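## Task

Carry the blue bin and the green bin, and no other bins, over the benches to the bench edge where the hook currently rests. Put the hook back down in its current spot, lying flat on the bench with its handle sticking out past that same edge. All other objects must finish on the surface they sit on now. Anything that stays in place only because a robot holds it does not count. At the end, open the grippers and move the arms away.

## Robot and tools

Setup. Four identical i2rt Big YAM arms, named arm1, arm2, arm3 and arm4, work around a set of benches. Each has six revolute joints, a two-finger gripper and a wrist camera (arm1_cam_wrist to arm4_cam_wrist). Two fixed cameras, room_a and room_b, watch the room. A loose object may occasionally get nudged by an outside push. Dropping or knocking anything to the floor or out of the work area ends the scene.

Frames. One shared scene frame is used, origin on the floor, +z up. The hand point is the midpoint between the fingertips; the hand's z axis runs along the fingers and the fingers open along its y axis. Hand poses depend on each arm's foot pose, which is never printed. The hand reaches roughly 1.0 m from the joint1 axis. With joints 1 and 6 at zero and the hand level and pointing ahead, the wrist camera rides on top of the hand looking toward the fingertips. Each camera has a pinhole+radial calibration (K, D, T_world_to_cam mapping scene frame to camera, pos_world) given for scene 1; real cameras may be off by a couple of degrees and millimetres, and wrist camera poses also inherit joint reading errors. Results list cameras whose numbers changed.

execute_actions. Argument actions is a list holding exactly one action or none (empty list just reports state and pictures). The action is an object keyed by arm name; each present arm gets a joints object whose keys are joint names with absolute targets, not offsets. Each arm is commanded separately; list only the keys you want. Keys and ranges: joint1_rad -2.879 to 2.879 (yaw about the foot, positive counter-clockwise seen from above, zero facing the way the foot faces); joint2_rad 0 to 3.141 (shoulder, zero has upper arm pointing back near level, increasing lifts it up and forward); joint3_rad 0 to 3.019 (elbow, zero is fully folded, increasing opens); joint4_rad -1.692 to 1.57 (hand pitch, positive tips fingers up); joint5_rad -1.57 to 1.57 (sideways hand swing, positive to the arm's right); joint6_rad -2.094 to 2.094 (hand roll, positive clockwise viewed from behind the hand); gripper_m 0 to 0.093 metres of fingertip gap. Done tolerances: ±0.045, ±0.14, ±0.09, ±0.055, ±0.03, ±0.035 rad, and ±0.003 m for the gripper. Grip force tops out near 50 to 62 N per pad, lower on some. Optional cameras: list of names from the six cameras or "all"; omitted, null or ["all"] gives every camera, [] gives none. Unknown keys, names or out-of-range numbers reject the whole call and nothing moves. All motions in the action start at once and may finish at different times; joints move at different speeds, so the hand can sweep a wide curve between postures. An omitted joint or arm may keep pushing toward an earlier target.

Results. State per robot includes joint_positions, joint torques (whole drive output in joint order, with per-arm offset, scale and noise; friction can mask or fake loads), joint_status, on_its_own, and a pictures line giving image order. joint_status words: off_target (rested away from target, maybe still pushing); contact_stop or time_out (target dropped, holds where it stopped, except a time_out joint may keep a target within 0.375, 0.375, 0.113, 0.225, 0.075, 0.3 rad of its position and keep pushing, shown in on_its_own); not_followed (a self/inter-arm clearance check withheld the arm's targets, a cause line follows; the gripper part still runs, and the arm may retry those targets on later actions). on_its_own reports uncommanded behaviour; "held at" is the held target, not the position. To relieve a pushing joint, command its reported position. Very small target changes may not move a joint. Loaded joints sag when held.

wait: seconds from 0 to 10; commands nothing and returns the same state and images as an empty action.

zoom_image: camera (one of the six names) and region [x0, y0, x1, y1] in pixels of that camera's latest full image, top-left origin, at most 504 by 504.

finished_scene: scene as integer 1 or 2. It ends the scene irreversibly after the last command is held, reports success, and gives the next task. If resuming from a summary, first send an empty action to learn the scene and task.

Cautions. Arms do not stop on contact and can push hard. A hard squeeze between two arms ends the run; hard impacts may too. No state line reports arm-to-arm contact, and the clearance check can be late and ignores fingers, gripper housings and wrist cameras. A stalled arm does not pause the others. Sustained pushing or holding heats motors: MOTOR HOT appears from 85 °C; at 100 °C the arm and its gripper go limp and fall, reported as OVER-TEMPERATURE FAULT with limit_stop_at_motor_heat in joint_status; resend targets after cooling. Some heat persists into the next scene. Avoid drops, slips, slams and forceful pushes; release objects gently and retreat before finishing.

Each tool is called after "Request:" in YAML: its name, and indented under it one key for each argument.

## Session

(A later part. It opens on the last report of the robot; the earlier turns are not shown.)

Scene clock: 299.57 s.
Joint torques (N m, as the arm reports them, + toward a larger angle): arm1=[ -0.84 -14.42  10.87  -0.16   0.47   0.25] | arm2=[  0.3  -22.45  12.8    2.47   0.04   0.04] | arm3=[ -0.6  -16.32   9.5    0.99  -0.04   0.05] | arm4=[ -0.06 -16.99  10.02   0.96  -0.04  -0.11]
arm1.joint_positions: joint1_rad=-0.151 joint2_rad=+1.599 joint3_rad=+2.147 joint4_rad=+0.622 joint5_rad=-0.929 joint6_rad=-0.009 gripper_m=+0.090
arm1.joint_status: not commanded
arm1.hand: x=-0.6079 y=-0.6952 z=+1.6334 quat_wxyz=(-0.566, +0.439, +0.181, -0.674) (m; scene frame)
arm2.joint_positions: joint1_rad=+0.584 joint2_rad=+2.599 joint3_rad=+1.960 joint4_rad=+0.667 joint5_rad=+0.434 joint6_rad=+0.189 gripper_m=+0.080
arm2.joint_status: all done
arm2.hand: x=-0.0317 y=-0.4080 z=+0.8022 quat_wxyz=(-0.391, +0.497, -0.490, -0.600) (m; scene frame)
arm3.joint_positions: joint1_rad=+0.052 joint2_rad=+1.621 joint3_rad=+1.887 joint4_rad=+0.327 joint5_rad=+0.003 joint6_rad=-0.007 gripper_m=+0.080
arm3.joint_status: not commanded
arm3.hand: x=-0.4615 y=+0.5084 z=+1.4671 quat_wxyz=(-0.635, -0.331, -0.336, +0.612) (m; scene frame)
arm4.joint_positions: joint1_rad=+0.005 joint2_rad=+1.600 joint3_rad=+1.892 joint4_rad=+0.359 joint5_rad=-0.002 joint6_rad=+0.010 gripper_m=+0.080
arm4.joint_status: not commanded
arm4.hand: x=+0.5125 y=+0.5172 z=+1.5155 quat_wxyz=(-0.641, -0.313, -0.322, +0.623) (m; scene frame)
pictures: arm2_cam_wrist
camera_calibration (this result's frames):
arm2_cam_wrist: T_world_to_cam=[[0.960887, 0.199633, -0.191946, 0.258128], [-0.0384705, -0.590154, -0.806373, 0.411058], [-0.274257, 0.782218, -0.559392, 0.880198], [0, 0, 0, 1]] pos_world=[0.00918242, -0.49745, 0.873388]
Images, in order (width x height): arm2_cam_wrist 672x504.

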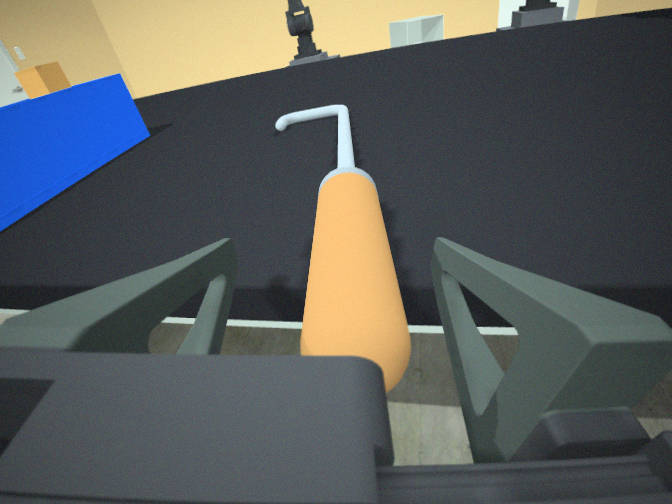

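Request:
execute_actions:
  actions:
    - {"arm2":{"joints":{"joint2_rad":2.3}},"arm1":{"joints":{"joint1_rad":-0.825,"joint3_rad":2.13,"joint4_rad":0.60}}}
  cameras: ["room_b"]

Request:
execute_actions:
  actions:
    - {"arm2":{"joints":{"joint1_rad":-0.4,"joint2_rad":1.7,"joint5_rad":0.0,"joint6_rad":0}},"arm1":{"joints":{"joint2_rad":2.0}}}
  cameras: ["room_b"]

Request:
execute_actions:
  actions:
    - {"arm1":{"joints":{"joint2_rad":2.56}}}
  cameras: ["arm1_cam_wrist","room_b"]

Scene clock: 313.10 s.
Joint torques (N m, as the arm reports them, + toward a larger angle): arm1=[ -0.45 -14.4    9.65  -0.28   0.42   0.2 ] | arm2=[  0.25 -21.02  11.94   2.21  -0.09   0.02] | arm3=[ -0.57 -16.38   9.45   1.03  -0.01   0.05] | arm4=[  0.13 -17.05   9.87   0.9    0.04  -0.13]
arm1.joint_positions: joint1_rad=-0.831 joint2_rad=+1.600 joint3_rad=+2.129 joint4_rad=+0.605 joint5_rad=-0.928 joint6_rad=-0.009 gripper_m=+0.090
arm1.joint_status: all done
arm1.hand: x=-0.2600 y=-0.7195 z=+1.6256 quat_wxyz=(-0.752, +0.480, +0.010, -0.451) (m; scene frame)
arm2.joint_positions: joint1_rad=+0.584 joint2_rad=+2.311 joint3_rad=+1.986 joint4_rad=+0.667 joint5_rad=+0.434 joint6_rad=+0.190 gripper_m=+0.080
arm2.joint_status: all done
arm2.hand: x=-0.0246 y=-0.4173 z=+1.0749 quat_wxyz=(-0.402, +0.385, -0.447, -0.700) (m; scene frame)
arm3.joint_positions: joint1_rad=+0.052 joint2_rad=+1.621 joint3_rad=+1.887 joint4_rad=+0.327 joint5_rad=+0.003 joint6_rad=-0.007 gripper_m=+0.080
arm3.joint_status: not commanded
arm3.hand: x=-0.4615 y=+0.5084 z=+1.4671 quat_wxyz=(-0.635, -0.331, -0.336, +0.612) (m; scene frame)
arm4.joint_positions: joint1_rad=+0.005 joint2_rad=+1.600 joint3_rad=+1.892 joint4_rad=+0.359 joint5_rad=-0.002 joint6_rad=+0.010 gripper_m=+0.080
arm4.joint_status: not commanded
arm4.hand: x=+0.5125 y=+0.5172 z=+1.5155 quat_wxyz=(-0.641, -0.313, -0.322, +0.623) (m; scene frame)
pictures: room_b
Images, in order (width x height): room_b 672x504.

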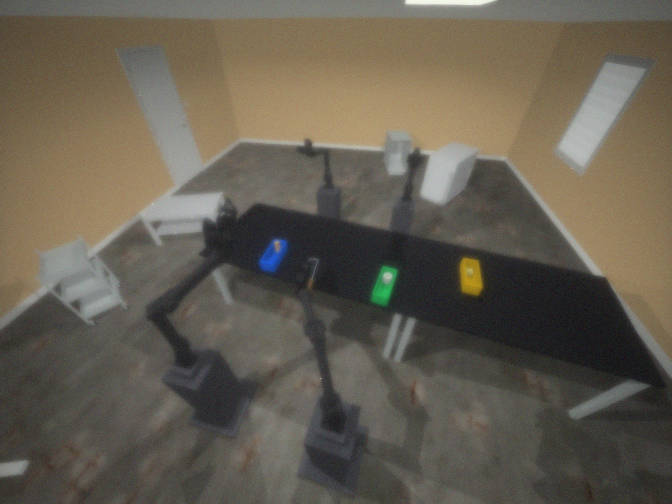

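Scene clock: 314.93 s.
Joint torques (N m, as the arm reports them, + toward a larger angle): arm1=[ -0.17 -21.06  15.02   0.92   0.33   0.23] | arm2=[  0.9  -13.72  11.32   1.31  -0.1   -0.15] | arm3=[ -0.68 -16.4    9.51   1.04  -0.02   0.05] | arm4=[  0.02 -16.59  10.31   1.03   0.05  -0.09]
arm1.joint_positions: joint1_rad=-0.831 joint2_rad=+1.984 joint3_rad=+2.094 joint4_rad=+0.592 joint5_rad=-0.928 joint6_rad=-0.009 gripper_m=+0.090
arm1.joint_status: all done
arm1.hand: x=-0.1008 y=-0.5330 z=+1.3713 quat_wxyz=(-0.658, +0.529, -0.168, -0.508) (m; scene frame)
arm2.joint_positions: joint1_rad=-0.399 joint2_rad=+1.715 joint3_rad=+1.987 joint4_rad=+0.667 joint5_rad=+0.003 joint6_rad=+0.010 gripper_m=+0.080
arm2.joint_status: all done
arm2.hand: x=+0.6813 y=-0.5638 z=+1.5521 quat_wxyz=(-0.772, +0.178, -0.255, -0.554) (m; scene frame)
arm3.joint_positions: joint1_rad=+0.052 joint2_rad=+1.621 joint3_rad=+1.887 joint4_rad=+0.327 joint5_rad=+0.003 joint6_rad=-0.007 gripper_m=+0.080
arm3.joint_status: not commanded
arm3.hand: x=-0.4615 y=+0.5084 z=+1.4671 quat_wxyz=(-0.635, -0.331, -0.336, +0.612) (m; scene frame)
arm4.joint_positions: joint1_rad=+0.005 joint2_rad=+1.600 joint3_rad=+1.892 joint4_rad=+0.359 joint5_rad=-0.002 joint6_rad=+0.010 gripper_m=+0.080
arm4.joint_status: not commanded
arm4.hand: x=+0.5125 y=+0.5172 z=+1.5155 quat_wxyz=(-0.641, -0.313, -0.322, +0.623) (m; scene frame)
pictures: room_b
Images, in order (width x height): room_b 672x504.

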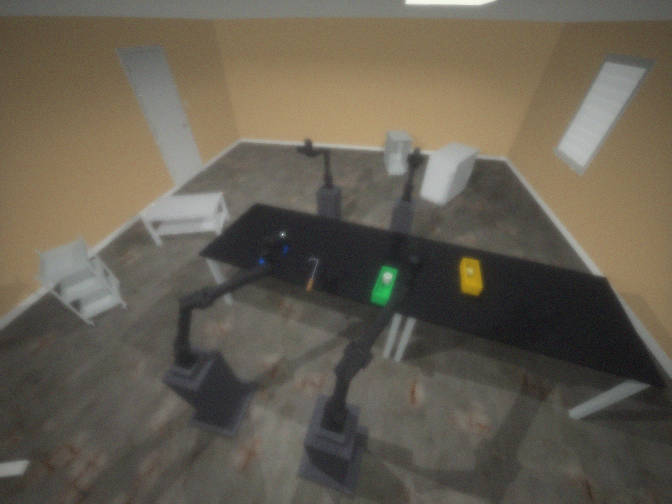

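Scene clock: 316.70 s.
Joint torques (N m, as the arm reports them, + toward a larger angle): arm1=[ -0.33 -27.56  14.39   1.38   0.04   0.07] | arm2=[  0.26 -13.55  11.42   1.42  -0.13  -0.13] | arm3=[ -0.8  -16.68   9.44   1.09  -0.03   0.06] | arm4=[  0.04 -16.62  10.03   1.    -0.04  -0.15]
arm1.joint_positions: joint1_rad=-0.831 joint2_rad=+2.543 joint3_rad=+2.097 joint4_rad=+0.591 joint5_rad=-0.928 joint6_rad=-0.008 gripper_m=+0.090
arm1.joint_status: all done
arm1.hand: x=-0.0081 y=-0.4263 z=+0.9135 quat_wxyz=(-0.493, +0.556, -0.386, -0.547) (m; scene frame)
arm2.joint_positions: joint1_rad=-0.399 joint2_rad=+1.715 joint3_rad=+1.987 joint4_rad=+0.667 joint5_rad=+0.003 joint6_rad=+0.010 gripper_m=+0.080
arm2.joint_status: not commanded
arm2.hand: x=+0.6813 y=-0.5638 z=+1.5521 quat_wxyz=(-0.772, +0.178, -0.255, -0.554) (m; scene frame)
arm3.joint_positions: joint1_rad=+0.052 joint2_rad=+1.621 joint3_rad=+1.887 joint4_rad=+0.327 joint5_rad=+0.003 joint6_rad=-0.007 gripper_m=+0.080
arm3.joint_status: not commanded
arm3.hand: x=-0.4615 y=+0.5084 z=+1.4671 quat_wxyz=(-0.635, -0.331, -0.336, +0.612) (m; scene frame)
arm4.joint_positions: joint1_rad=+0.005 joint2_rad=+1.600 joint3_rad=+1.892 joint4_rad=+0.359 joint5_rad=-0.002 joint6_rad=+0.010 gripper_m=+0.080
arm4.joint_status: not commanded
arm4.hand: x=+0.5125 y=+0.5172 z=+1.5155 quat_wxyz=(-0.641, -0.313, -0.322, +0.623) (m; scene frame)
pictures: arm1_cam_wrist, room_b
camera_calibration (this result's frames):
arm1_cam_wrist: T_world_to_cam=[[0.969269, 0.214653, 0.120176, -0.012863], [0.210859, -0.47329, -0.855298, 0.590735], [-0.126715, 0.854354, -0.504007, 0.954354], [0, 0, 0, 1]] pos_world=[0.00883622, -0.533006, 0.987802]
Images, in order (width x height): arm1_cam_wrist 672x504, room_b 672x504.

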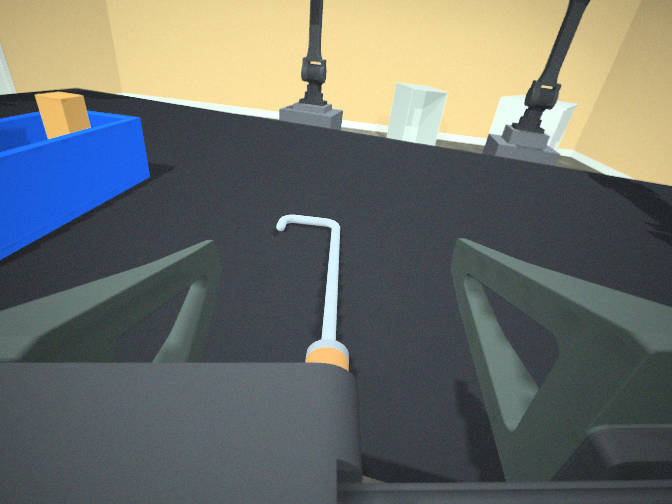

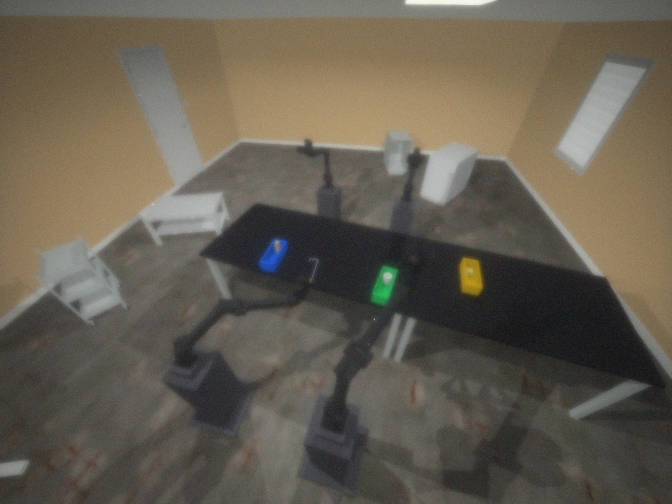

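Request:
execute_actions:
  actions:
    - {"arm1":{"joints":{"joint2_rad":2.705,"joint3_rad":2.19,"joint4_rad":0.565,"joint5_rad":-0.89}}}
  cameras: ["arm1_cam_wrist"]

Scene clock: 328.10 s.
Joint torques (N m, as the arm reports them, + toward a larger angle): arm1=[ -0.49 -29.44  13.52   1.17   0.05   0.11] | arm2=[  0.33 -13.7   11.33   1.39  -0.11  -0.16] | arm3=[ -0.62 -16.19   9.52   0.93   0.     0.05] | arm4=[  0.45 -15.35  10.24   0.78  -0.07  -0.13]
arm1.joint_positions: joint1_rad=-0.831 joint2_rad=+2.713 joint3_rad=+2.161 joint4_rad=+0.567 joint5_rad=-0.892 joint6_rad=-0.008 gripper_m=+0.090
arm1.joint_status: all done
arm1.hand: x=+0.0008 y=-0.4224 z=+0.7932 quat_wxyz=(-0.458, +0.548, -0.443, -0.542) (m; scene frame)
arm2.joint_positions: joint1_rad=-0.399 joint2_rad=+1.715 joint3_rad=+1.987 joint4_rad=+0.667 joint5_rad=+0.003 joint6_rad=+0.010 gripper_m=+0.080
arm2.joint_status: not commanded
arm2.hand: x=+0.6813 y=-0.5638 z=+1.5521 quat_wxyz=(-0.772, +0.178, -0.255, -0.554) (m; scene frame)
arm3.joint_positions: joint1_rad=+0.052 joint2_rad=+1.621 joint3_rad=+1.887 joint4_rad=+0.327 joint5_rad=+0.003 joint6_rad=-0.007 gripper_m=+0.080
arm3.joint_status: not commanded
arm3.hand: x=-0.4615 y=+0.5084 z=+1.4671 quat_wxyz=(-0.635, -0.331, -0.336, +0.612) (m; scene frame)
arm4.joint_positions: joint1_rad=+0.005 joint2_rad=+1.600 joint3_rad=+1.892 joint4_rad=+0.359 joint5_rad=-0.002 joint6_rad=+0.010 gripper_m=+0.080
arm4.joint_status: not commanded
arm4.hand: x=+0.5125 y=+0.5172 z=+1.5155 quat_wxyz=(-0.641, -0.313, -0.322, +0.623) (m; scene frame)
pictures: arm1_cam_wrist
camera_calibration (this result's frames):
arm1_cam_wrist: T_world_to_cam=[[0.982514, 0.185485, 0.0161938, 0.0622665], [0.119445, -0.561193, -0.819021, 0.421933], [-0.142828, 0.806633, -0.573535, 0.926513], [0, 0, 0, 1]] pos_world=[0.0207569, -0.52212, 0.875951]
Images, in order (width x height): arm1_cam_wrist 672x504.

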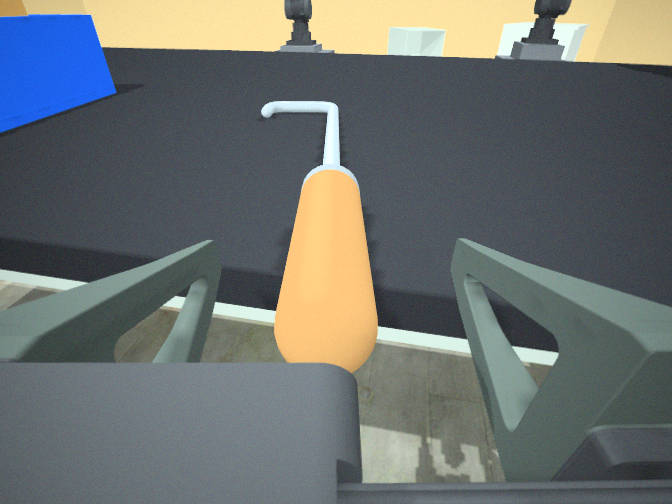

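Request:
execute_actions:
  actions:
    - {"arm1":{"joints":{"joint1_rad":-0.81,"joint5_rad":-0.875,"gripper_m":0.05}}}
  cameras: ["arm1_cam_wrist"]

Request:
execute_actions:
  actions:
    - {"arm1":{"joints":{"gripper_m":0.0}}}
  cameras: ["arm1_cam_wrist"]

Scene clock: 335.13 s.
Joint torques (N m, as the arm reports them, + toward a larger angle): arm1=[ -0.94 -29.92  13.58   1.04  -0.02   0.09] | arm2=[  0.28 -13.87  11.28   1.39  -0.11  -0.13] | arm3=[ -0.69 -16.55   9.47   1.04  -0.04   0.06] | arm4=[  0.96 -15.73  10.24   1.18   0.05  -0.1 ]
arm1.joint_positions: joint1_rad=-0.815 joint2_rad=+2.713 joint3_rad=+2.161 joint4_rad=+0.567 joint5_rad=-0.877 joint6_rad=-0.008 gripper_m=+0.050
arm1.joint_status: all done
arm1.hand: x=-0.0089 y=-0.4145 z=+0.7932 quat_wxyz=(-0.457, +0.549, -0.443, -0.542) (m; scene frame)
arm2.joint_positions: joint1_rad=-0.399 joint2_rad=+1.715 joint3_rad=+1.987 joint4_rad=+0.667 joint5_rad=+0.003 joint6_rad=+0.010 gripper_m=+0.080
arm2.joint_status: not commanded
arm2.hand: x=+0.6813 y=-0.5638 z=+1.5521 quat_wxyz=(-0.772, +0.178, -0.255, -0.554) (m; scene frame)
arm3.joint_positions: joint1_rad=+0.052 joint2_rad=+1.621 joint3_rad=+1.887 joint4_rad=+0.327 joint5_rad=+0.003 joint6_rad=-0.007 gripper_m=+0.080
arm3.joint_status: not commanded
arm3.hand: x=-0.4615 y=+0.5084 z=+1.4671 quat_wxyz=(-0.635, -0.331, -0.336, +0.612) (m; scene frame)
arm4.joint_positions: joint1_rad=+0.005 joint2_rad=+1.600 joint3_rad=+1.892 joint4_rad=+0.359 joint5_rad=-0.002 joint6_rad=+0.010 gripper_m=+0.080
arm4.joint_status: not commanded
arm4.hand: x=+0.5125 y=+0.5172 z=+1.5155 quat_wxyz=(-0.641, -0.313, -0.322, +0.623) (m; scene frame)
pictures: arm1_cam_wrist
camera_calibration (this result's frames):
arm1_cam_wrist: T_world_to_cam=[[0.982303, 0.186609, 0.0160508, 0.0709342], [0.119947, -0.560944, -0.819118, 0.427706], [-0.143851, 0.806548, -0.5734, 0.918575], [0, 0, 0, 1]] pos_world=[0.0111569, -0.514193, 0.875914]
Images, in order (width x height): arm1_cam_wrist 672x504.

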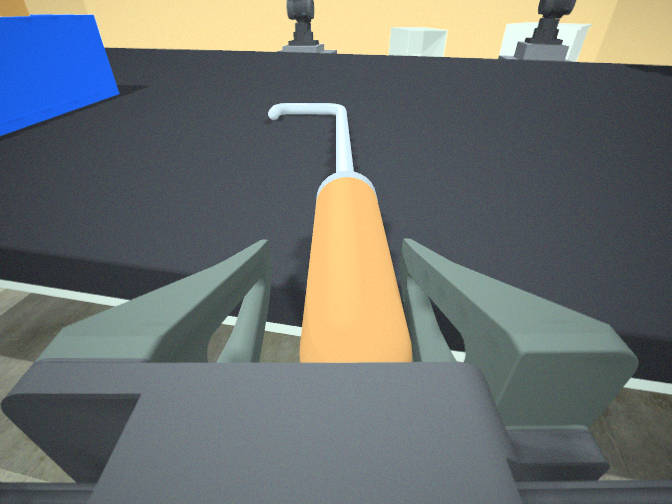

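Scene clock: 335.73 s.
Joint torques (N m, as the arm reports them, + toward a larger angle): arm1=[ -0.48 -29.68  13.54   0.97  -0.04   0.1 ] | arm2=[  0.21 -14.02  11.33   1.3   -0.12  -0.15] | arm3=[ -1.19 -16.43   9.4    0.95  -0.03   0.06] | arm4=[  1.16 -16.06  10.2    1.02   0.05  -0.18]
arm1.joint_positions: joint1_rad=-0.815 joint2_rad=+2.713 joint3_rad=+2.161 joint4_rad=+0.567 joint5_rad=-0.874 joint6_rad=-0.008 gripper_m=+0.030
arm1.joint_status: gripper_m off_target (ended at +0.030, target +0.000)
arm1.hand: x=-0.0084 y=-0.4144 z=+0.7932 quat_wxyz=(-0.458, +0.548, -0.444, -0.541) (m; scene frame)
arm2.joint_positions: joint1_rad=-0.399 joint2_rad=+1.715 joint3_rad=+1.987 joint4_rad=+0.667 joint5_rad=+0.003 joint6_rad=+0.010 gripper_m=+0.080
arm2.joint_status: not commanded
arm2.hand: x=+0.6813 y=-0.5638 z=+1.5521 quat_wxyz=(-0.772, +0.178, -0.255, -0.554) (m; scene frame)
arm3.joint_positions: joint1_rad=+0.052 joint2_rad=+1.621 joint3_rad=+1.887 joint4_rad=+0.327 joint5_rad=+0.003 joint6_rad=-0.007 gripper_m=+0.080
arm3.joint_status: not commanded
arm3.hand: x=-0.4615 y=+0.5084 z=+1.4671 quat_wxyz=(-0.635, -0.331, -0.336, +0.612) (m; scene frame)
arm4.joint_positions: joint1_rad=+0.005 joint2_rad=+1.600 joint3_rad=+1.892 joint4_rad=+0.359 joint5_rad=-0.002 joint6_rad=+0.010 gripper_m=+0.080
arm4.joint_status: not commanded
arm4.hand: x=+0.5125 y=+0.5172 z=+1.5155 quat_wxyz=(-0.641, -0.313, -0.322, +0.623) (m; scene frame)
pictures: arm1_cam_wrist
camera_calibration (this result's frames):
arm1_cam_wrist: T_world_to_cam=[[0.982868, 0.18361, 0.0160326, 0.069186], [0.118214, -0.561277, -0.819142, 0.427571], [-0.141404, 0.807004, -0.573367, 0.918757], [0, 0, 0, 1]] pos_world=[0.01137, -0.514158, 0.875917]
Images, in order (width x height): arm1_cam_wrist 672x504.

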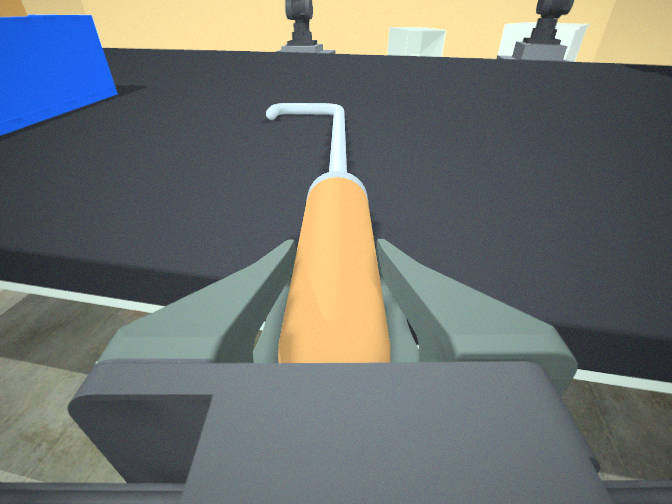

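Request:
execute_actions:
  actions:
    - {"arm1":{"joints":{"joint2_rad":2.665,"joint6_rad":1.56}}}
  cameras: ["arm1_cam_wrist","room_b"]

Scene clock: 341.83 s.
Joint torques (N m, as the arm reports them, + toward a larger angle): arm1=[  0.11 -32.99  13.8    2.07  -0.09   0.09] | arm2=[  0.58 -13.63  11.43   1.33  -0.12  -0.15] | arm3=[ -0.97 -16.41   9.43   0.97  -0.02   0.09] | arm4=[  0.12 -16.69  10.1    1.13  -0.07  -0.12]
arm1.joint_positions: joint1_rad=-0.815 joint2_rad=+2.701 joint3_rad=+2.161 joint4_rad=+0.550 joint5_rad=-0.874 joint6_rad=+1.546 gripper_m=+0.030
arm1.joint_status: all done
arm1.hand: x=-0.0076 y=-0.4135 z=+0.8005 quat_wxyz=(+0.054, +0.078, -0.702, -0.706) (m; scene frame)
arm2.joint_positions: joint1_rad=-0.399 joint2_rad=+1.715 joint3_rad=+1.987 joint4_rad=+0.667 joint5_rad=+0.003 joint6_rad=+0.010 gripper_m=+0.080
arm2.joint_status: not commanded
arm2.hand: x=+0.6813 y=-0.5638 z=+1.5521 quat_wxyz=(-0.772, +0.178, -0.255, -0.554) (m; scene frame)
arm3.joint_positions: joint1_rad=+0.052 joint2_rad=+1.621 joint3_rad=+1.887 joint4_rad=+0.327 joint5_rad=+0.003 joint6_rad=-0.007 gripper_m=+0.080
arm3.joint_status: not commanded
arm3.hand: x=-0.4615 y=+0.5084 z=+1.4671 quat_wxyz=(-0.635, -0.331, -0.336, +0.612) (m; scene frame)
arm4.joint_positions: joint1_rad=+0.005 joint2_rad=+1.600 joint3_rad=+1.892 joint4_rad=+0.359 joint5_rad=-0.002 joint6_rad=+0.010 gripper_m=+0.080
arm4.joint_status: not commanded
arm4.hand: x=+0.5125 y=+0.5172 z=+1.5155 quat_wxyz=(-0.641, -0.313, -0.322, +0.623) (m; scene frame)
pictures: arm1_cam_wrist, room_b
camera_calibration (this result's frames):
arm1_cam_wrist: T_world_to_cam=[[0.0284319, 0.00521128, -0.999582, 0.800082], [-0.693838, -0.719748, -0.0234878, -0.274567], [-0.71957, 0.694216, -0.016848, 0.425793], [0, 0, 0, 1]] pos_world=[0.0931352, -0.49738, 0.800473]
Images, in order (width x height): arm1_cam_wrist 672x504, room_b 672x504.

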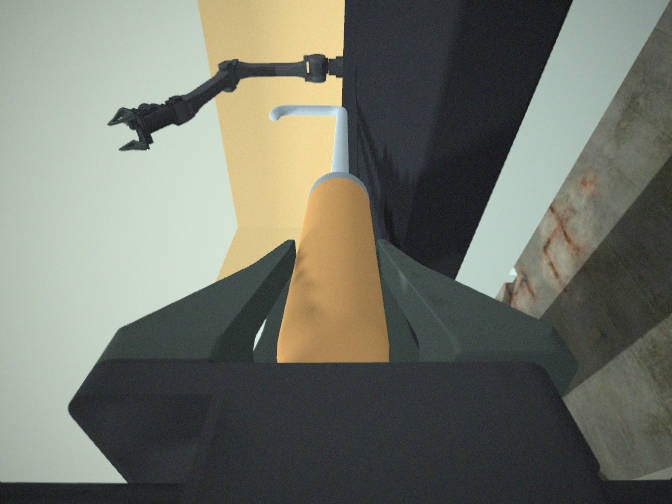

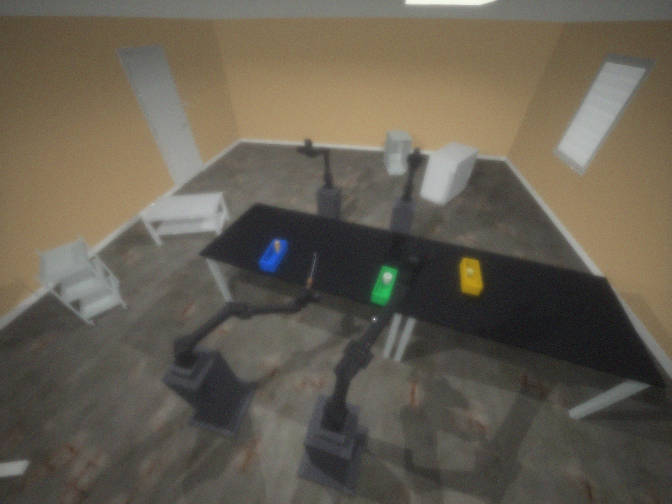

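Request:
execute_actions:
  actions:
    - {"arm1":{"joints":{"joint1_rad":-0.5,"joint2_rad":2.0,"joint5_rad":-0.25}}}
  cameras: ["arm1_cam_wrist"]

Request:
execute_actions:
  actions:
    - {"arm1":{"joints":{"joint1_rad":0.28,"joint3_rad":1.54,"joint4_rad":0.94,"joint5_rad":0.19}}}
  cameras: ["arm1_cam_wrist","room_b"]

Scene clock: 357.23 s.
Joint torques (N m, as the arm reports them, + toward a larger angle): arm1=[ -0.48 -27.49  16.63   2.16   0.23   0.07] | arm2=[  0.1  -13.58  11.36   1.36  -0.12  -0.16] | arm3=[ -0.54 -16.74   9.47   0.97  -0.02   0.03] | arm4=[ -0.16 -17.19  10.12   1.2   -0.01  -0.13]
arm1.joint_positions: joint1_rad=-0.501 joint2_rad=+2.040 joint3_rad=+2.141 joint4_rad=+0.527 joint5_rad=-0.255 joint6_rad=+1.549 gripper_m=+0.030
arm1.joint_status: all done
arm1.hand: x=-0.2194 y=-0.4080 z=+1.3817 quat_wxyz=(-0.117, +0.034, -0.464, -0.877) (m; scene frame)
arm2.joint_positions: joint1_rad=-0.399 joint2_rad=+1.715 joint3_rad=+1.987 joint4_rad=+0.667 joint5_rad=+0.003 joint6_rad=+0.010 gripper_m=+0.080
arm2.joint_status: not commanded
arm2.hand: x=+0.6813 y=-0.5638 z=+1.5521 quat_wxyz=(-0.772, +0.178, -0.255, -0.554) (m; scene frame)
arm3.joint_positions: joint1_rad=+0.052 joint2_rad=+1.621 joint3_rad=+1.887 joint4_rad=+0.327 joint5_rad=+0.003 joint6_rad=-0.007 gripper_m=+0.080
arm3.joint_status: not commanded
arm3.hand: x=-0.4615 y=+0.5084 z=+1.4671 quat_wxyz=(-0.635, -0.331, -0.336, +0.612) (m; scene frame)
arm4.joint_positions: joint1_rad=+0.005 joint2_rad=+1.600 joint3_rad=+1.892 joint4_rad=+0.359 joint5_rad=-0.002 joint6_rad=+0.010 gripper_m=+0.080
arm4.joint_status: not commanded
arm4.hand: x=+0.5125 y=+0.5172 z=+1.5155 quat_wxyz=(-0.641, -0.313, -0.322, +0.623) (m; scene frame)
pictures: arm1_cam_wrist
camera_calibration (this result's frames):
arm1_cam_wrist: T_world_to_cam=[[0.231726, 0.539637, -0.809379, 1.38683], [-0.821447, -0.337136, -0.45996, 0.327215], [-0.521083, 0.771447, 0.36516, -0.173347], [0, 0, 0, 1]] pos_world=[-0.142903, -0.50434, 1.33628]
Images, in order (width x height): arm1_cam_wrist 672x504.

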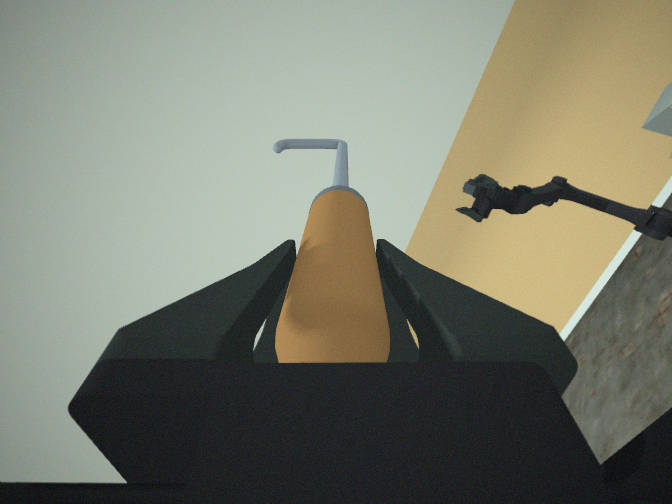

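Scene clock: 359.40 s.
Joint torques (N m, as the arm reports them, + toward a larger angle): arm1=[ -0.6  -27.03  15.09   2.96  -0.15   0.04] | arm2=[  0.27 -13.66  11.34   1.36  -0.13  -0.15] | arm3=[ -0.73 -16.6    9.42   1.05  -0.02   0.05] | arm4=[  0.24 -16.31  10.29   0.8    0.    -0.06]
arm1.joint_positions: joint1_rad=+0.281 joint2_rad=+2.042 joint3_rad=+1.494 joint4_rad=+0.890 joint5_rad=+0.191 joint6_rad=+1.546 gripper_m=+0.030
arm1.joint_status: all done
arm1.hand: x=-0.7724 y=-0.4403 z=+1.0821 quat_wxyz=(+0.101, +0.048, -0.579, -0.808) (m; scene frame)
arm2.joint_positions: joint1_rad=-0.399 joint2_rad=+1.715 joint3_rad=+1.987 joint4_rad=+0.667 joint5_rad=+0.003 joint6_rad=+0.010 gripper_m=+0.080
arm2.joint_status: not commanded
arm2.hand: x=+0.6813 y=-0.5638 z=+1.5521 quat_wxyz=(-0.772, +0.178, -0.255, -0.554) (m; scene frame)
arm3.joint_positions: joint1_rad=+0.052 joint2_rad=+1.621 joint3_rad=+1.887 joint4_rad=+0.327 joint5_rad=+0.003 joint6_rad=-0.007 gripper_m=+0.080
arm3.joint_status: not commanded
arm3.hand: x=-0.4615 y=+0.5084 z=+1.4671 quat_wxyz=(-0.635, -0.331, -0.336, +0.612) (m; scene frame)
arm4.joint_positions: joint1_rad=+0.005 joint2_rad=+1.600 joint3_rad=+1.892 joint4_rad=+0.359 joint5_rad=-0.002 joint6_rad=+0.010 gripper_m=+0.080
arm4.joint_status: not commanded
arm4.hand: x=+0.5125 y=+0.5172 z=+1.5155 quat_wxyz=(-0.641, -0.313, -0.322, +0.623) (m; scene frame)
pictures: arm1_cam_wrist, room_b
camera_calibration (this result's frames):
arm1_cam_wrist: T_world_to_cam=[[-0.111916, 0.305753, -0.945511, 1.06887], [-0.681894, -0.71575, -0.150741, -0.66929], [-0.722839, 0.627867, 0.288594, -0.463479], [0, 0, 0, 1]] pos_world=[-0.671781, -0.514852, 1.0435]
Images, in order (width x height): arm1_cam_wrist 672x504, room_b 672x504.

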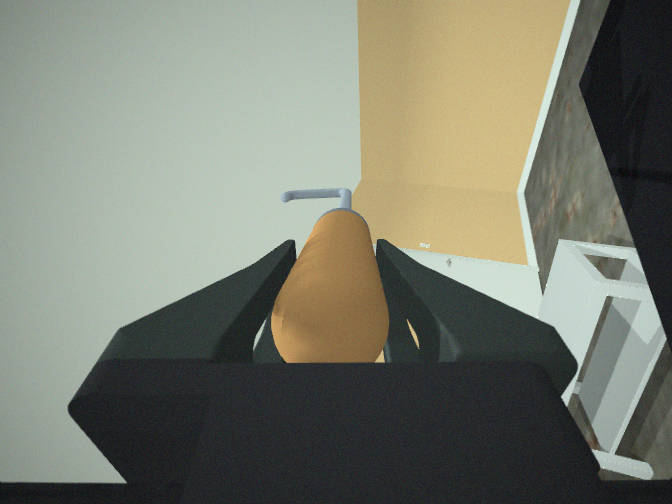

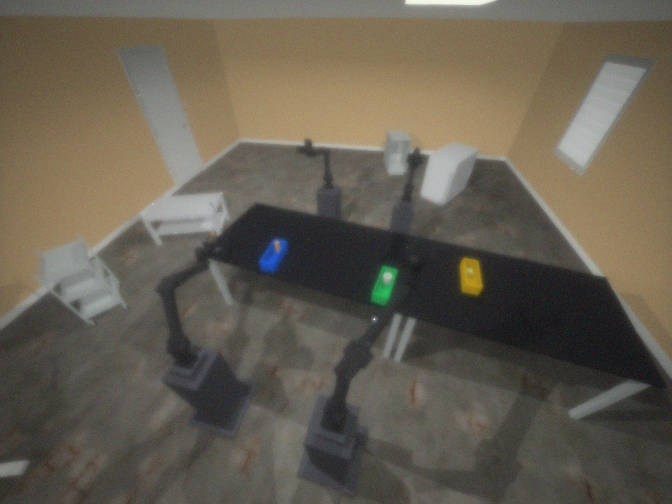

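Request:
execute_actions:
  actions:
    - {"arm1":{"joints":{"joint2_rad":2.30,"joint6_rad":0.0}}}
  cameras: ["arm1_cam_wrist","room_b"]

Scene clock: 365.57 s.
Joint torques (N m, as the arm reports them, + toward a larger angle): arm1=[ -1.75 -26.39  13.1    2.15   0.08  -0.22] | arm2=[  0.31 -13.57  11.4    1.37  -0.11  -0.14] | arm3=[ -0.68 -16.51   9.5    1.05  -0.05   0.05] | arm4=[  0.31 -16.23  10.19   0.83  -0.03  -0.09]
arm1.joint_positions: joint1_rad=+0.285 joint2_rad=+2.320 joint3_rad=+1.499 joint4_rad=+0.922 joint5_rad=+0.186 joint6_rad=+0.019 gripper_m=+0.030
arm1.joint_status: all done
arm1.hand: x=-0.7848 y=-0.4222 z=+0.8692 quat_wxyz=(-0.450, +0.519, -0.428, -0.587) (m; scene frame)
arm2.joint_positions: joint1_rad=-0.399 joint2_rad=+1.715 joint3_rad=+1.987 joint4_rad=+0.667 joint5_rad=+0.003 joint6_rad=+0.010 gripper_m=+0.080
arm2.joint_status: not commanded
arm2.hand: x=+0.6813 y=-0.5638 z=+1.5521 quat_wxyz=(-0.772, +0.178, -0.255, -0.554) (m; scene frame)
arm3.joint_positions: joint1_rad=+0.052 joint2_rad=+1.621 joint3_rad=+1.887 joint4_rad=+0.327 joint5_rad=+0.003 joint6_rad=-0.007 gripper_m=+0.080
arm3.joint_status: not commanded
arm3.hand: x=-0.4615 y=+0.5084 z=+1.4671 quat_wxyz=(-0.635, -0.331, -0.336, +0.612) (m; scene frame)
arm4.joint_positions: joint1_rad=+0.005 joint2_rad=+1.600 joint3_rad=+1.892 joint4_rad=+0.359 joint5_rad=-0.002 joint6_rad=+0.010 gripper_m=+0.080
arm4.joint_status: not commanded
arm4.hand: x=+0.5125 y=+0.5172 z=+1.5155 quat_wxyz=(-0.641, -0.313, -0.322, +0.623) (m; scene frame)
pictures: arm1_cam_wrist, room_b
camera_calibration (this result's frames):
arm1_cam_wrist: T_world_to_cam=[[0.973386, 0.225391, -0.04146, 0.892588], [0.0774117, -0.493651, -0.866208, 0.614722], [-0.215702, 0.839945, -0.497961, 0.748934], [0, 0, 0, 1]] pos_world=[-0.754873, -0.526787, 0.942424]
Images, in order (width x height): arm1_cam_wrist 672x504, room_b 672x504.

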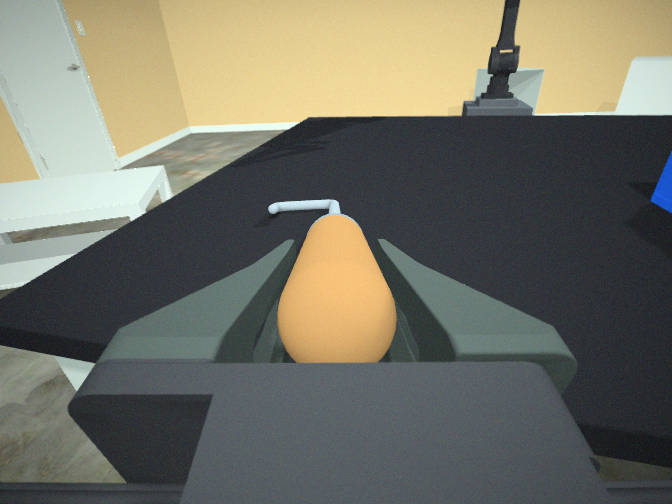

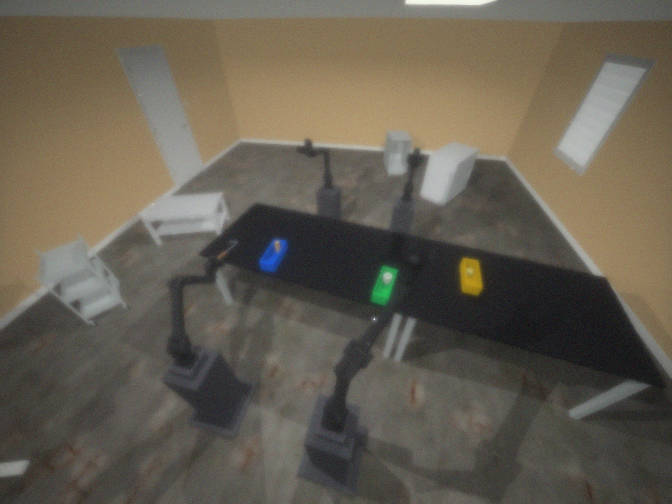

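Request:
execute_actions:
  actions:
    - {"arm1":{"joints":{"joint1_rad":0.26,"joint2_rad":2.395}}}
  cameras: ["arm1_cam_wrist"]

Scene clock: 370.43 s.
Joint torques (N m, as the arm reports them, + toward a larger angle): arm1=[ -1.42 -25.41  12.     1.66   0.16  -0.17] | arm2=[  0.44 -13.82  11.33   1.3   -0.12  -0.16] | arm3=[ -0.53 -16.16   9.46   0.98  -0.03   0.05] | arm4=[  0.54 -16.56  10.17   0.96  -0.01  -0.13]
arm1.joint_positions: joint1_rad=+0.274 joint2_rad=+2.397 joint3_rad=+1.507 joint4_rad=+0.932 joint5_rad=+0.186 joint6_rad=+0.019 gripper_m=+0.030
arm1.joint_status: all done
arm1.hand: x=-0.7753 y=-0.4208 z=+0.8135 quat_wxyz=(-0.444, +0.535, -0.441, -0.567) (m; scene frame)
arm2.joint_positions: joint1_rad=-0.399 joint2_rad=+1.715 joint3_rad=+1.987 joint4_rad=+0.667 joint5_rad=+0.003 joint6_rad=+0.010 gripper_m=+0.080
arm2.joint_status: not commanded
arm2.hand: x=+0.6813 y=-0.5638 z=+1.5521 quat_wxyz=(-0.772, +0.178, -0.255, -0.554) (m; scene frame)
arm3.joint_positions: joint1_rad=+0.052 joint2_rad=+1.621 joint3_rad=+1.887 joint4_rad=+0.327 joint5_rad=+0.003 joint6_rad=-0.007 gripper_m=+0.080
arm3.joint_status: not commanded
arm3.hand: x=-0.4615 y=+0.5084 z=+1.4671 quat_wxyz=(-0.635, -0.331, -0.336, +0.612) (m; scene frame)
arm4.joint_positions: joint1_rad=+0.005 joint2_rad=+1.600 joint3_rad=+1.892 joint4_rad=+0.359 joint5_rad=-0.002 joint6_rad=+0.010 gripper_m=+0.080
arm4.joint_status: not commanded
arm4.hand: x=+0.5125 y=+0.5172 z=+1.5155 quat_wxyz=(-0.641, -0.313, -0.322, +0.623) (m; scene frame)
pictures: arm1_cam_wrist
camera_calibration (this result's frames):
arm1_cam_wrist: T_world_to_cam=[[0.976659, 0.212619, -0.0305048, 0.869003], [0.0915421, -0.540489, -0.836356, 0.533304], [-0.194313, 0.814042, -0.547337, 0.767899], [0, 0, 0, 1]] pos_world=[-0.748327, -0.521623, 0.89284]
Images, in order (width x height): arm1_cam_wrist 672x504.

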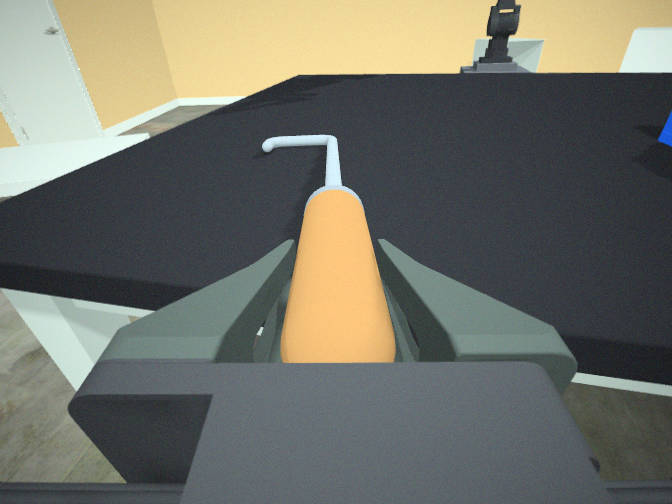

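Request:
execute_actions:
  actions:
    - {"arm1":{"joints":{"joint1_rad":0.25,"joint3_rad":1.495,"joint5_rad":0.205}}}
  cameras: ["arm1_cam_wrist"]

Scene clock: 373.40 s.
Joint torques (N m, as the arm reports them, + toward a larger angle): arm1=[ -2.13 -24.53   8.21   1.71   0.28  -0.15] | arm2=[  0.36 -13.64  11.32   1.39  -0.14  -0.14] | arm3=[ -0.81 -16.67   9.53   0.98   0.     0.06] | arm4=[  0.83 -15.87  10.3    0.86   0.01  -0.09]
arm1.joint_positions: joint1_rad=+0.267 joint2_rad=+2.397 joint3_rad=+1.499 joint4_rad=+0.932 joint5_rad=+0.195 joint6_rad=+0.019 gripper_m=+0.030
arm1.joint_status: all done
arm1.hand: x=-0.7673 y=-0.4206 z=+0.8096 quat_wxyz=(-0.447, +0.534, -0.447, -0.561) (m; scene frame)
arm2.joint_positions: joint1_rad=-0.399 joint2_rad=+1.715 joint3_rad=+1.987 joint4_rad=+0.667 joint5_rad=+0.003 joint6_rad=+0.010 gripper_m=+0.080
arm2.joint_status: not commanded
arm2.hand: x=+0.6813 y=-0.5638 z=+1.5521 quat_wxyz=(-0.772, +0.178, -0.255, -0.554) (m; scene frame)
arm3.joint_positions: joint1_rad=+0.052 joint2_rad=+1.621 joint3_rad=+1.887 joint4_rad=+0.327 joint5_rad=+0.003 joint6_rad=-0.007 gripper_m=+0.080
arm3.joint_status: not commanded
arm3.hand: x=-0.4615 y=+0.5084 z=+1.4671 quat_wxyz=(-0.635, -0.331, -0.336, +0.612) (m; scene frame)
arm4.joint_positions: joint1_rad=+0.005 joint2_rad=+1.600 joint3_rad=+1.892 joint4_rad=+0.359 joint5_rad=-0.002 joint6_rad=+0.010 gripper_m=+0.080
arm4.joint_status: not commanded
arm4.hand: x=+0.5125 y=+0.5172 z=+1.5155 quat_wxyz=(-0.641, -0.313, -0.322, +0.623) (m; scene frame)
pictures: arm1_cam_wrist
camera_calibration (this result's frames):
arm1_cam_wrist: T_world_to_cam=[[0.980024, 0.196719, -0.0292379, 0.855874], [0.0852046, -0.548141, -0.832035, 0.517919], [-0.179703, 0.812923, -0.553952, 0.783214], [0, 0, 0, 1]] pos_world=[-0.74216, -0.521167, 0.889814]
Images, in order (width x height): arm1_cam_wrist 672x504.

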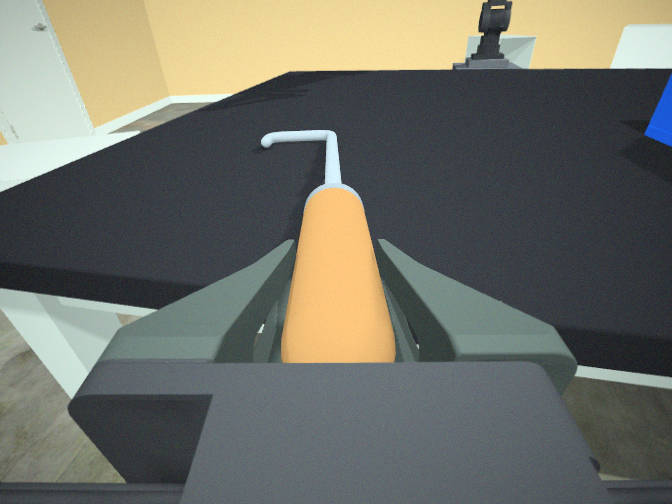

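Request:
execute_actions:
  actions:
    - {"arm1":{"joints":{"joint1_rad":0.265,"joint3_rad":1.46}}}
  cameras: ["arm1_cam_wrist"]

Scene clock: 376.93 s.
Joint torques (N m, as the arm reports them, + toward a larger angle): arm1=[ -0.67 -24.06   8.4    1.64   0.14  -0.25] | arm2=[  0.46 -13.72  11.32   1.43  -0.13  -0.14] | arm3=[ -0.82 -16.59   9.51   1.07  -0.02   0.08] | arm4=[  0.35 -16.35  10.16   0.96  -0.07  -0.09]
arm1.joint_positions: joint1_rad=+0.267 joint2_rad=+2.396 joint3_rad=+1.460 joint4_rad=+0.932 joint5_rad=+0.200 joint6_rad=+0.019 gripper_m=+0.030
arm1.joint_status: all done
arm1.hand: x=-0.7619 y=-0.4312 z=+0.7918 quat_wxyz=(-0.443, +0.545, -0.455, -0.548) (m; scene frame)
arm2.joint_positions: joint1_rad=-0.399 joint2_rad=+1.715 joint3_rad=+1.987 joint4_rad=+0.667 joint5_rad=+0.003 joint6_rad=+0.010 gripper_m=+0.080
arm2.joint_status: not commanded
arm2.hand: x=+0.6813 y=-0.5638 z=+1.5521 quat_wxyz=(-0.772, +0.178, -0.255, -0.554) (m; scene frame)
arm3.joint_positions: joint1_rad=+0.052 joint2_rad=+1.621 joint3_rad=+1.887 joint4_rad=+0.327 joint5_rad=+0.003 joint6_rad=-0.007 gripper_m=+0.080
arm3.joint_status: not commanded
arm3.hand: x=-0.4615 y=+0.5084 z=+1.4671 quat_wxyz=(-0.635, -0.331, -0.336, +0.612) (m; scene frame)
arm4.joint_positions: joint1_rad=+0.005 joint2_rad=+1.600 joint3_rad=+1.892 joint4_rad=+0.359 joint5_rad=-0.002 joint6_rad=+0.010 gripper_m=+0.080
arm4.joint_status: not commanded
arm4.hand: x=+0.5125 y=+0.5172 z=+1.5155 quat_wxyz=(-0.641, -0.313, -0.322, +0.623) (m; scene frame)
pictures: arm1_cam_wrist
camera_calibration (this result's frames):
arm1_cam_wrist: T_world_to_cam=[[0.981437, 0.190551, -0.0217115, 0.844597], [0.0941984, -0.577563, -0.810893, 0.474257], [-0.167056, 0.793795, -0.584792, 0.808722], [0, 0, 0, 1]] pos_world=[-0.738491, -0.528985, 0.875843]
Images, in order (width x height): arm1_cam_wrist 672x504.

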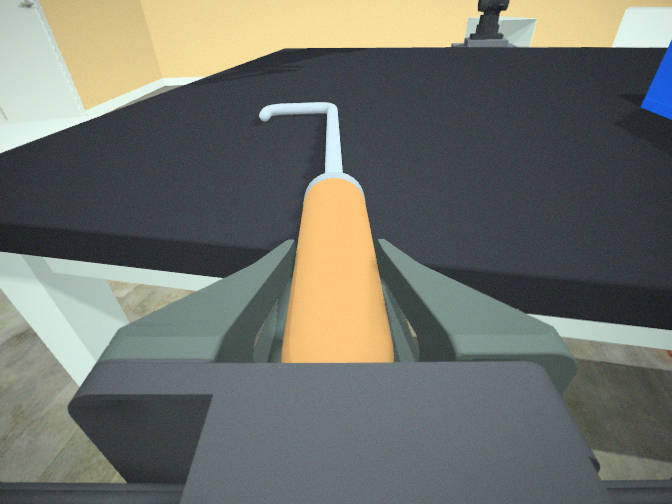

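Bend ≈(−.822,−.152). Good. Release.

Request:
execute_actions:
  actions:
    - {"arm1":{"joints":{"gripper_m":0.08}}}
  cameras: ["arm1_cam_wrist"]

Request:
execute_actions:
  actions:
    - {"arm1":{"joints":{"joint2_rad":1.8}}}
  cameras: ["arm1_cam_wrist","room_a","room_b"]

Request:
zoom_image:
  camera: "room_b"
  region: [180, 200, 500, 340]

Scene clock: 382.53 s.
Joint torques (N m, as the arm reports them, + toward a larger angle): arm1=[ -1.76 -24.74   8.33   1.75   0.06  -0.03] | arm2=[  0.58 -13.67  11.35   1.4   -0.11  -0.14] | arm3=[ -0.98 -16.44   9.55   0.99  -0.04   0.04] | arm4=[  1.09 -15.52  10.03   1.01  -0.02  -0.09]
arm1.joint_positions: joint1_rad=+0.267 joint2_rad=+2.396 joint3_rad=+1.460 joint4_rad=+0.932 joint5_rad=+0.202 joint6_rad=+0.010 gripper_m=+0.080
arm1.joint_status: all done
arm1.hand: x=-0.7615 y=-0.4311 z=+0.7918 quat_wxyz=(-0.446, +0.546, -0.453, -0.545) (m; scene frame)
arm2.joint_positions: joint1_rad=-0.399 joint2_rad=+1.715 joint3_rad=+1.987 joint4_rad=+0.667 joint5_rad=+0.003 joint6_rad=+0.010 gripper_m=+0.080
arm2.joint_status: not commanded
arm2.hand: x=+0.6813 y=-0.5638 z=+1.5521 quat_wxyz=(-0.772, +0.178, -0.255, -0.554) (m; scene frame)
arm3.joint_positions: joint1_rad=+0.052 joint2_rad=+1.621 joint3_rad=+1.887 joint4_rad=+0.327 joint5_rad=+0.003 joint6_rad=-0.007 gripper_m=+0.080
arm3.joint_status: not commanded
arm3.hand: x=-0.4615 y=+0.5084 z=+1.4671 quat_wxyz=(-0.635, -0.331, -0.336, +0.612) (m; scene frame)
arm4.joint_positions: joint1_rad=+0.005 joint2_rad=+1.600 joint3_rad=+1.892 joint4_rad=+0.359 joint5_rad=-0.002 joint6_rad=+0.010 gripper_m=+0.080
arm4.joint_status: not commanded
arm4.hand: x=+0.5125 y=+0.5172 z=+1.5155 quat_wxyz=(-0.641, -0.313, -0.322, +0.623) (m; scene frame)
pictures: arm1_cam_wrist
camera_calibration (this result's frames):
arm1_cam_wrist: T_world_to_cam=[[0.981931, 0.188774, -0.0133054, 0.837222], [0.0998264, -0.576424, -0.81103, 0.47915], [-0.160771, 0.795047, -0.584853, 0.814101], [0, 0, 0, 1]] pos_world=[-0.739043, -0.529101, 0.875874]
Images, in order (width x height): arm1_cam_wrist 672x504.

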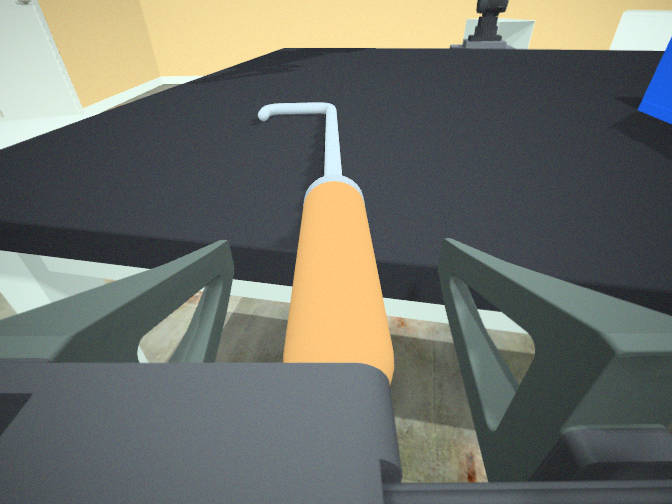

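Scene clock: 384.20 s.
Joint torques (N m, as the arm reports them, + toward a larger angle): arm1=[ -0.88 -20.13  11.86   0.69  -0.05  -0.09] | arm2=[  0.22 -13.71  11.32   1.43  -0.13  -0.15] | arm3=[ -0.71 -16.31   9.45   1.01  -0.03   0.06] | arm4=[ -0.43 -16.35  10.13   1.01   0.01  -0.11]
arm1.joint_positions: joint1_rad=+0.267 joint2_rad=+1.804 joint3_rad=+1.454 joint4_rad=+0.944 joint5_rad=+0.202 joint6_rad=+0.010 gripper_m=+0.080
arm1.joint_status: all done
arm1.hand: x=-0.7318 y=-0.5032 z=+1.2511 quat_wxyz=(-0.523, +0.339, -0.336, -0.706) (m; scene frame)
arm2.joint_positions: joint1_rad=-0.399 joint2_rad=+1.715 joint3_rad=+1.987 joint4_rad=+0.667 joint5_rad=+0.003 joint6_rad=+0.010 gripper_m=+0.080
arm2.joint_status: not commanded
arm2.hand: x=+0.6813 y=-0.5638 z=+1.5521 quat_wxyz=(-0.772, +0.178, -0.255, -0.554) (m; scene frame)
arm3.joint_positions: joint1_rad=+0.052 joint2_rad=+1.621 joint3_rad=+1.887 joint4_rad=+0.327 joint5_rad=+0.003 joint6_rad=-0.007 gripper_m=+0.080
arm3.joint_status: not commanded
arm3.hand: x=-0.4615 y=+0.5084 z=+1.4671 quat_wxyz=(-0.635, -0.331, -0.336, +0.612) (m; scene frame)
arm4.joint_positions: joint1_rad=+0.005 joint2_rad=+1.600 joint3_rad=+1.892 joint4_rad=+0.359 joint5_rad=-0.002 joint6_rad=+0.010 gripper_m=+0.080
arm4.joint_status: not commanded
arm4.hand: x=+0.5125 y=+0.5172 z=+1.5155 quat_wxyz=(-0.641, -0.313, -0.322, +0.623) (m; scene frame)
pictures: arm1_cam_wrist, room_a, room_b
camera_calibration (this result's frames):
arm1_cam_wrist: T_world_to_cam=[[0.965495, 0.228244, -0.125397, 0.975836], [-0.113685, -0.063813, -0.991465, 1.13461], [-0.234298, 0.97151, -0.0356632, 0.492759], [0, 0, 0, 1]] pos_world=[-0.697723, -0.629046, 1.26487]
Images, in order (width x height): arm1_cam_wrist 672x504, room_a 672x504, room_b 672x504.

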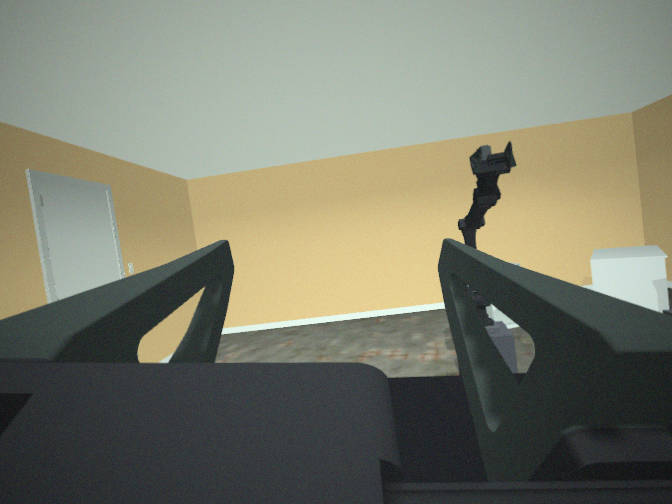

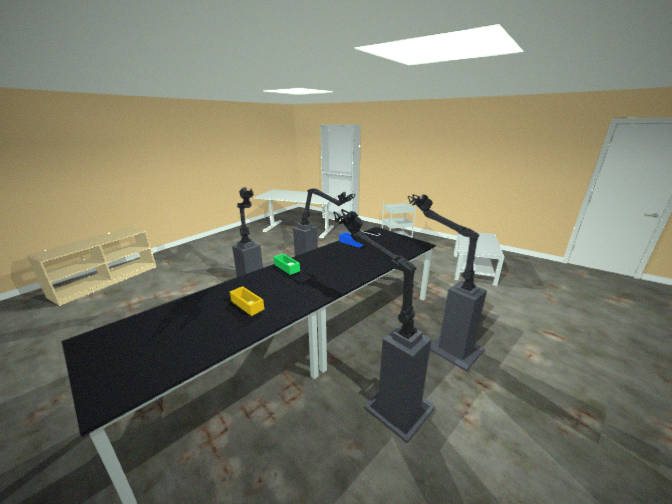

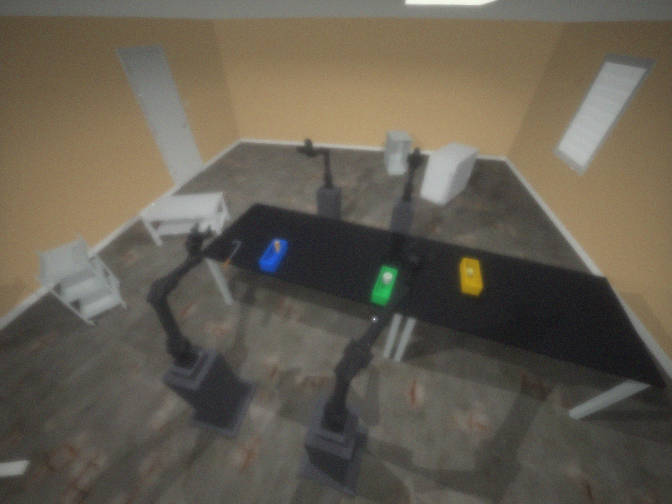

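Region (180, 200, 500, 340) of room_b's 672x504 image, scaled by 1.575, with more detail than that image has; it fills the top 220 rows of this view, and the rest is white.

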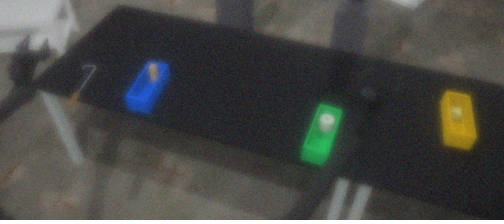

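Request:
finished_scene:
  scene: 2

The scene is finished: the task was done.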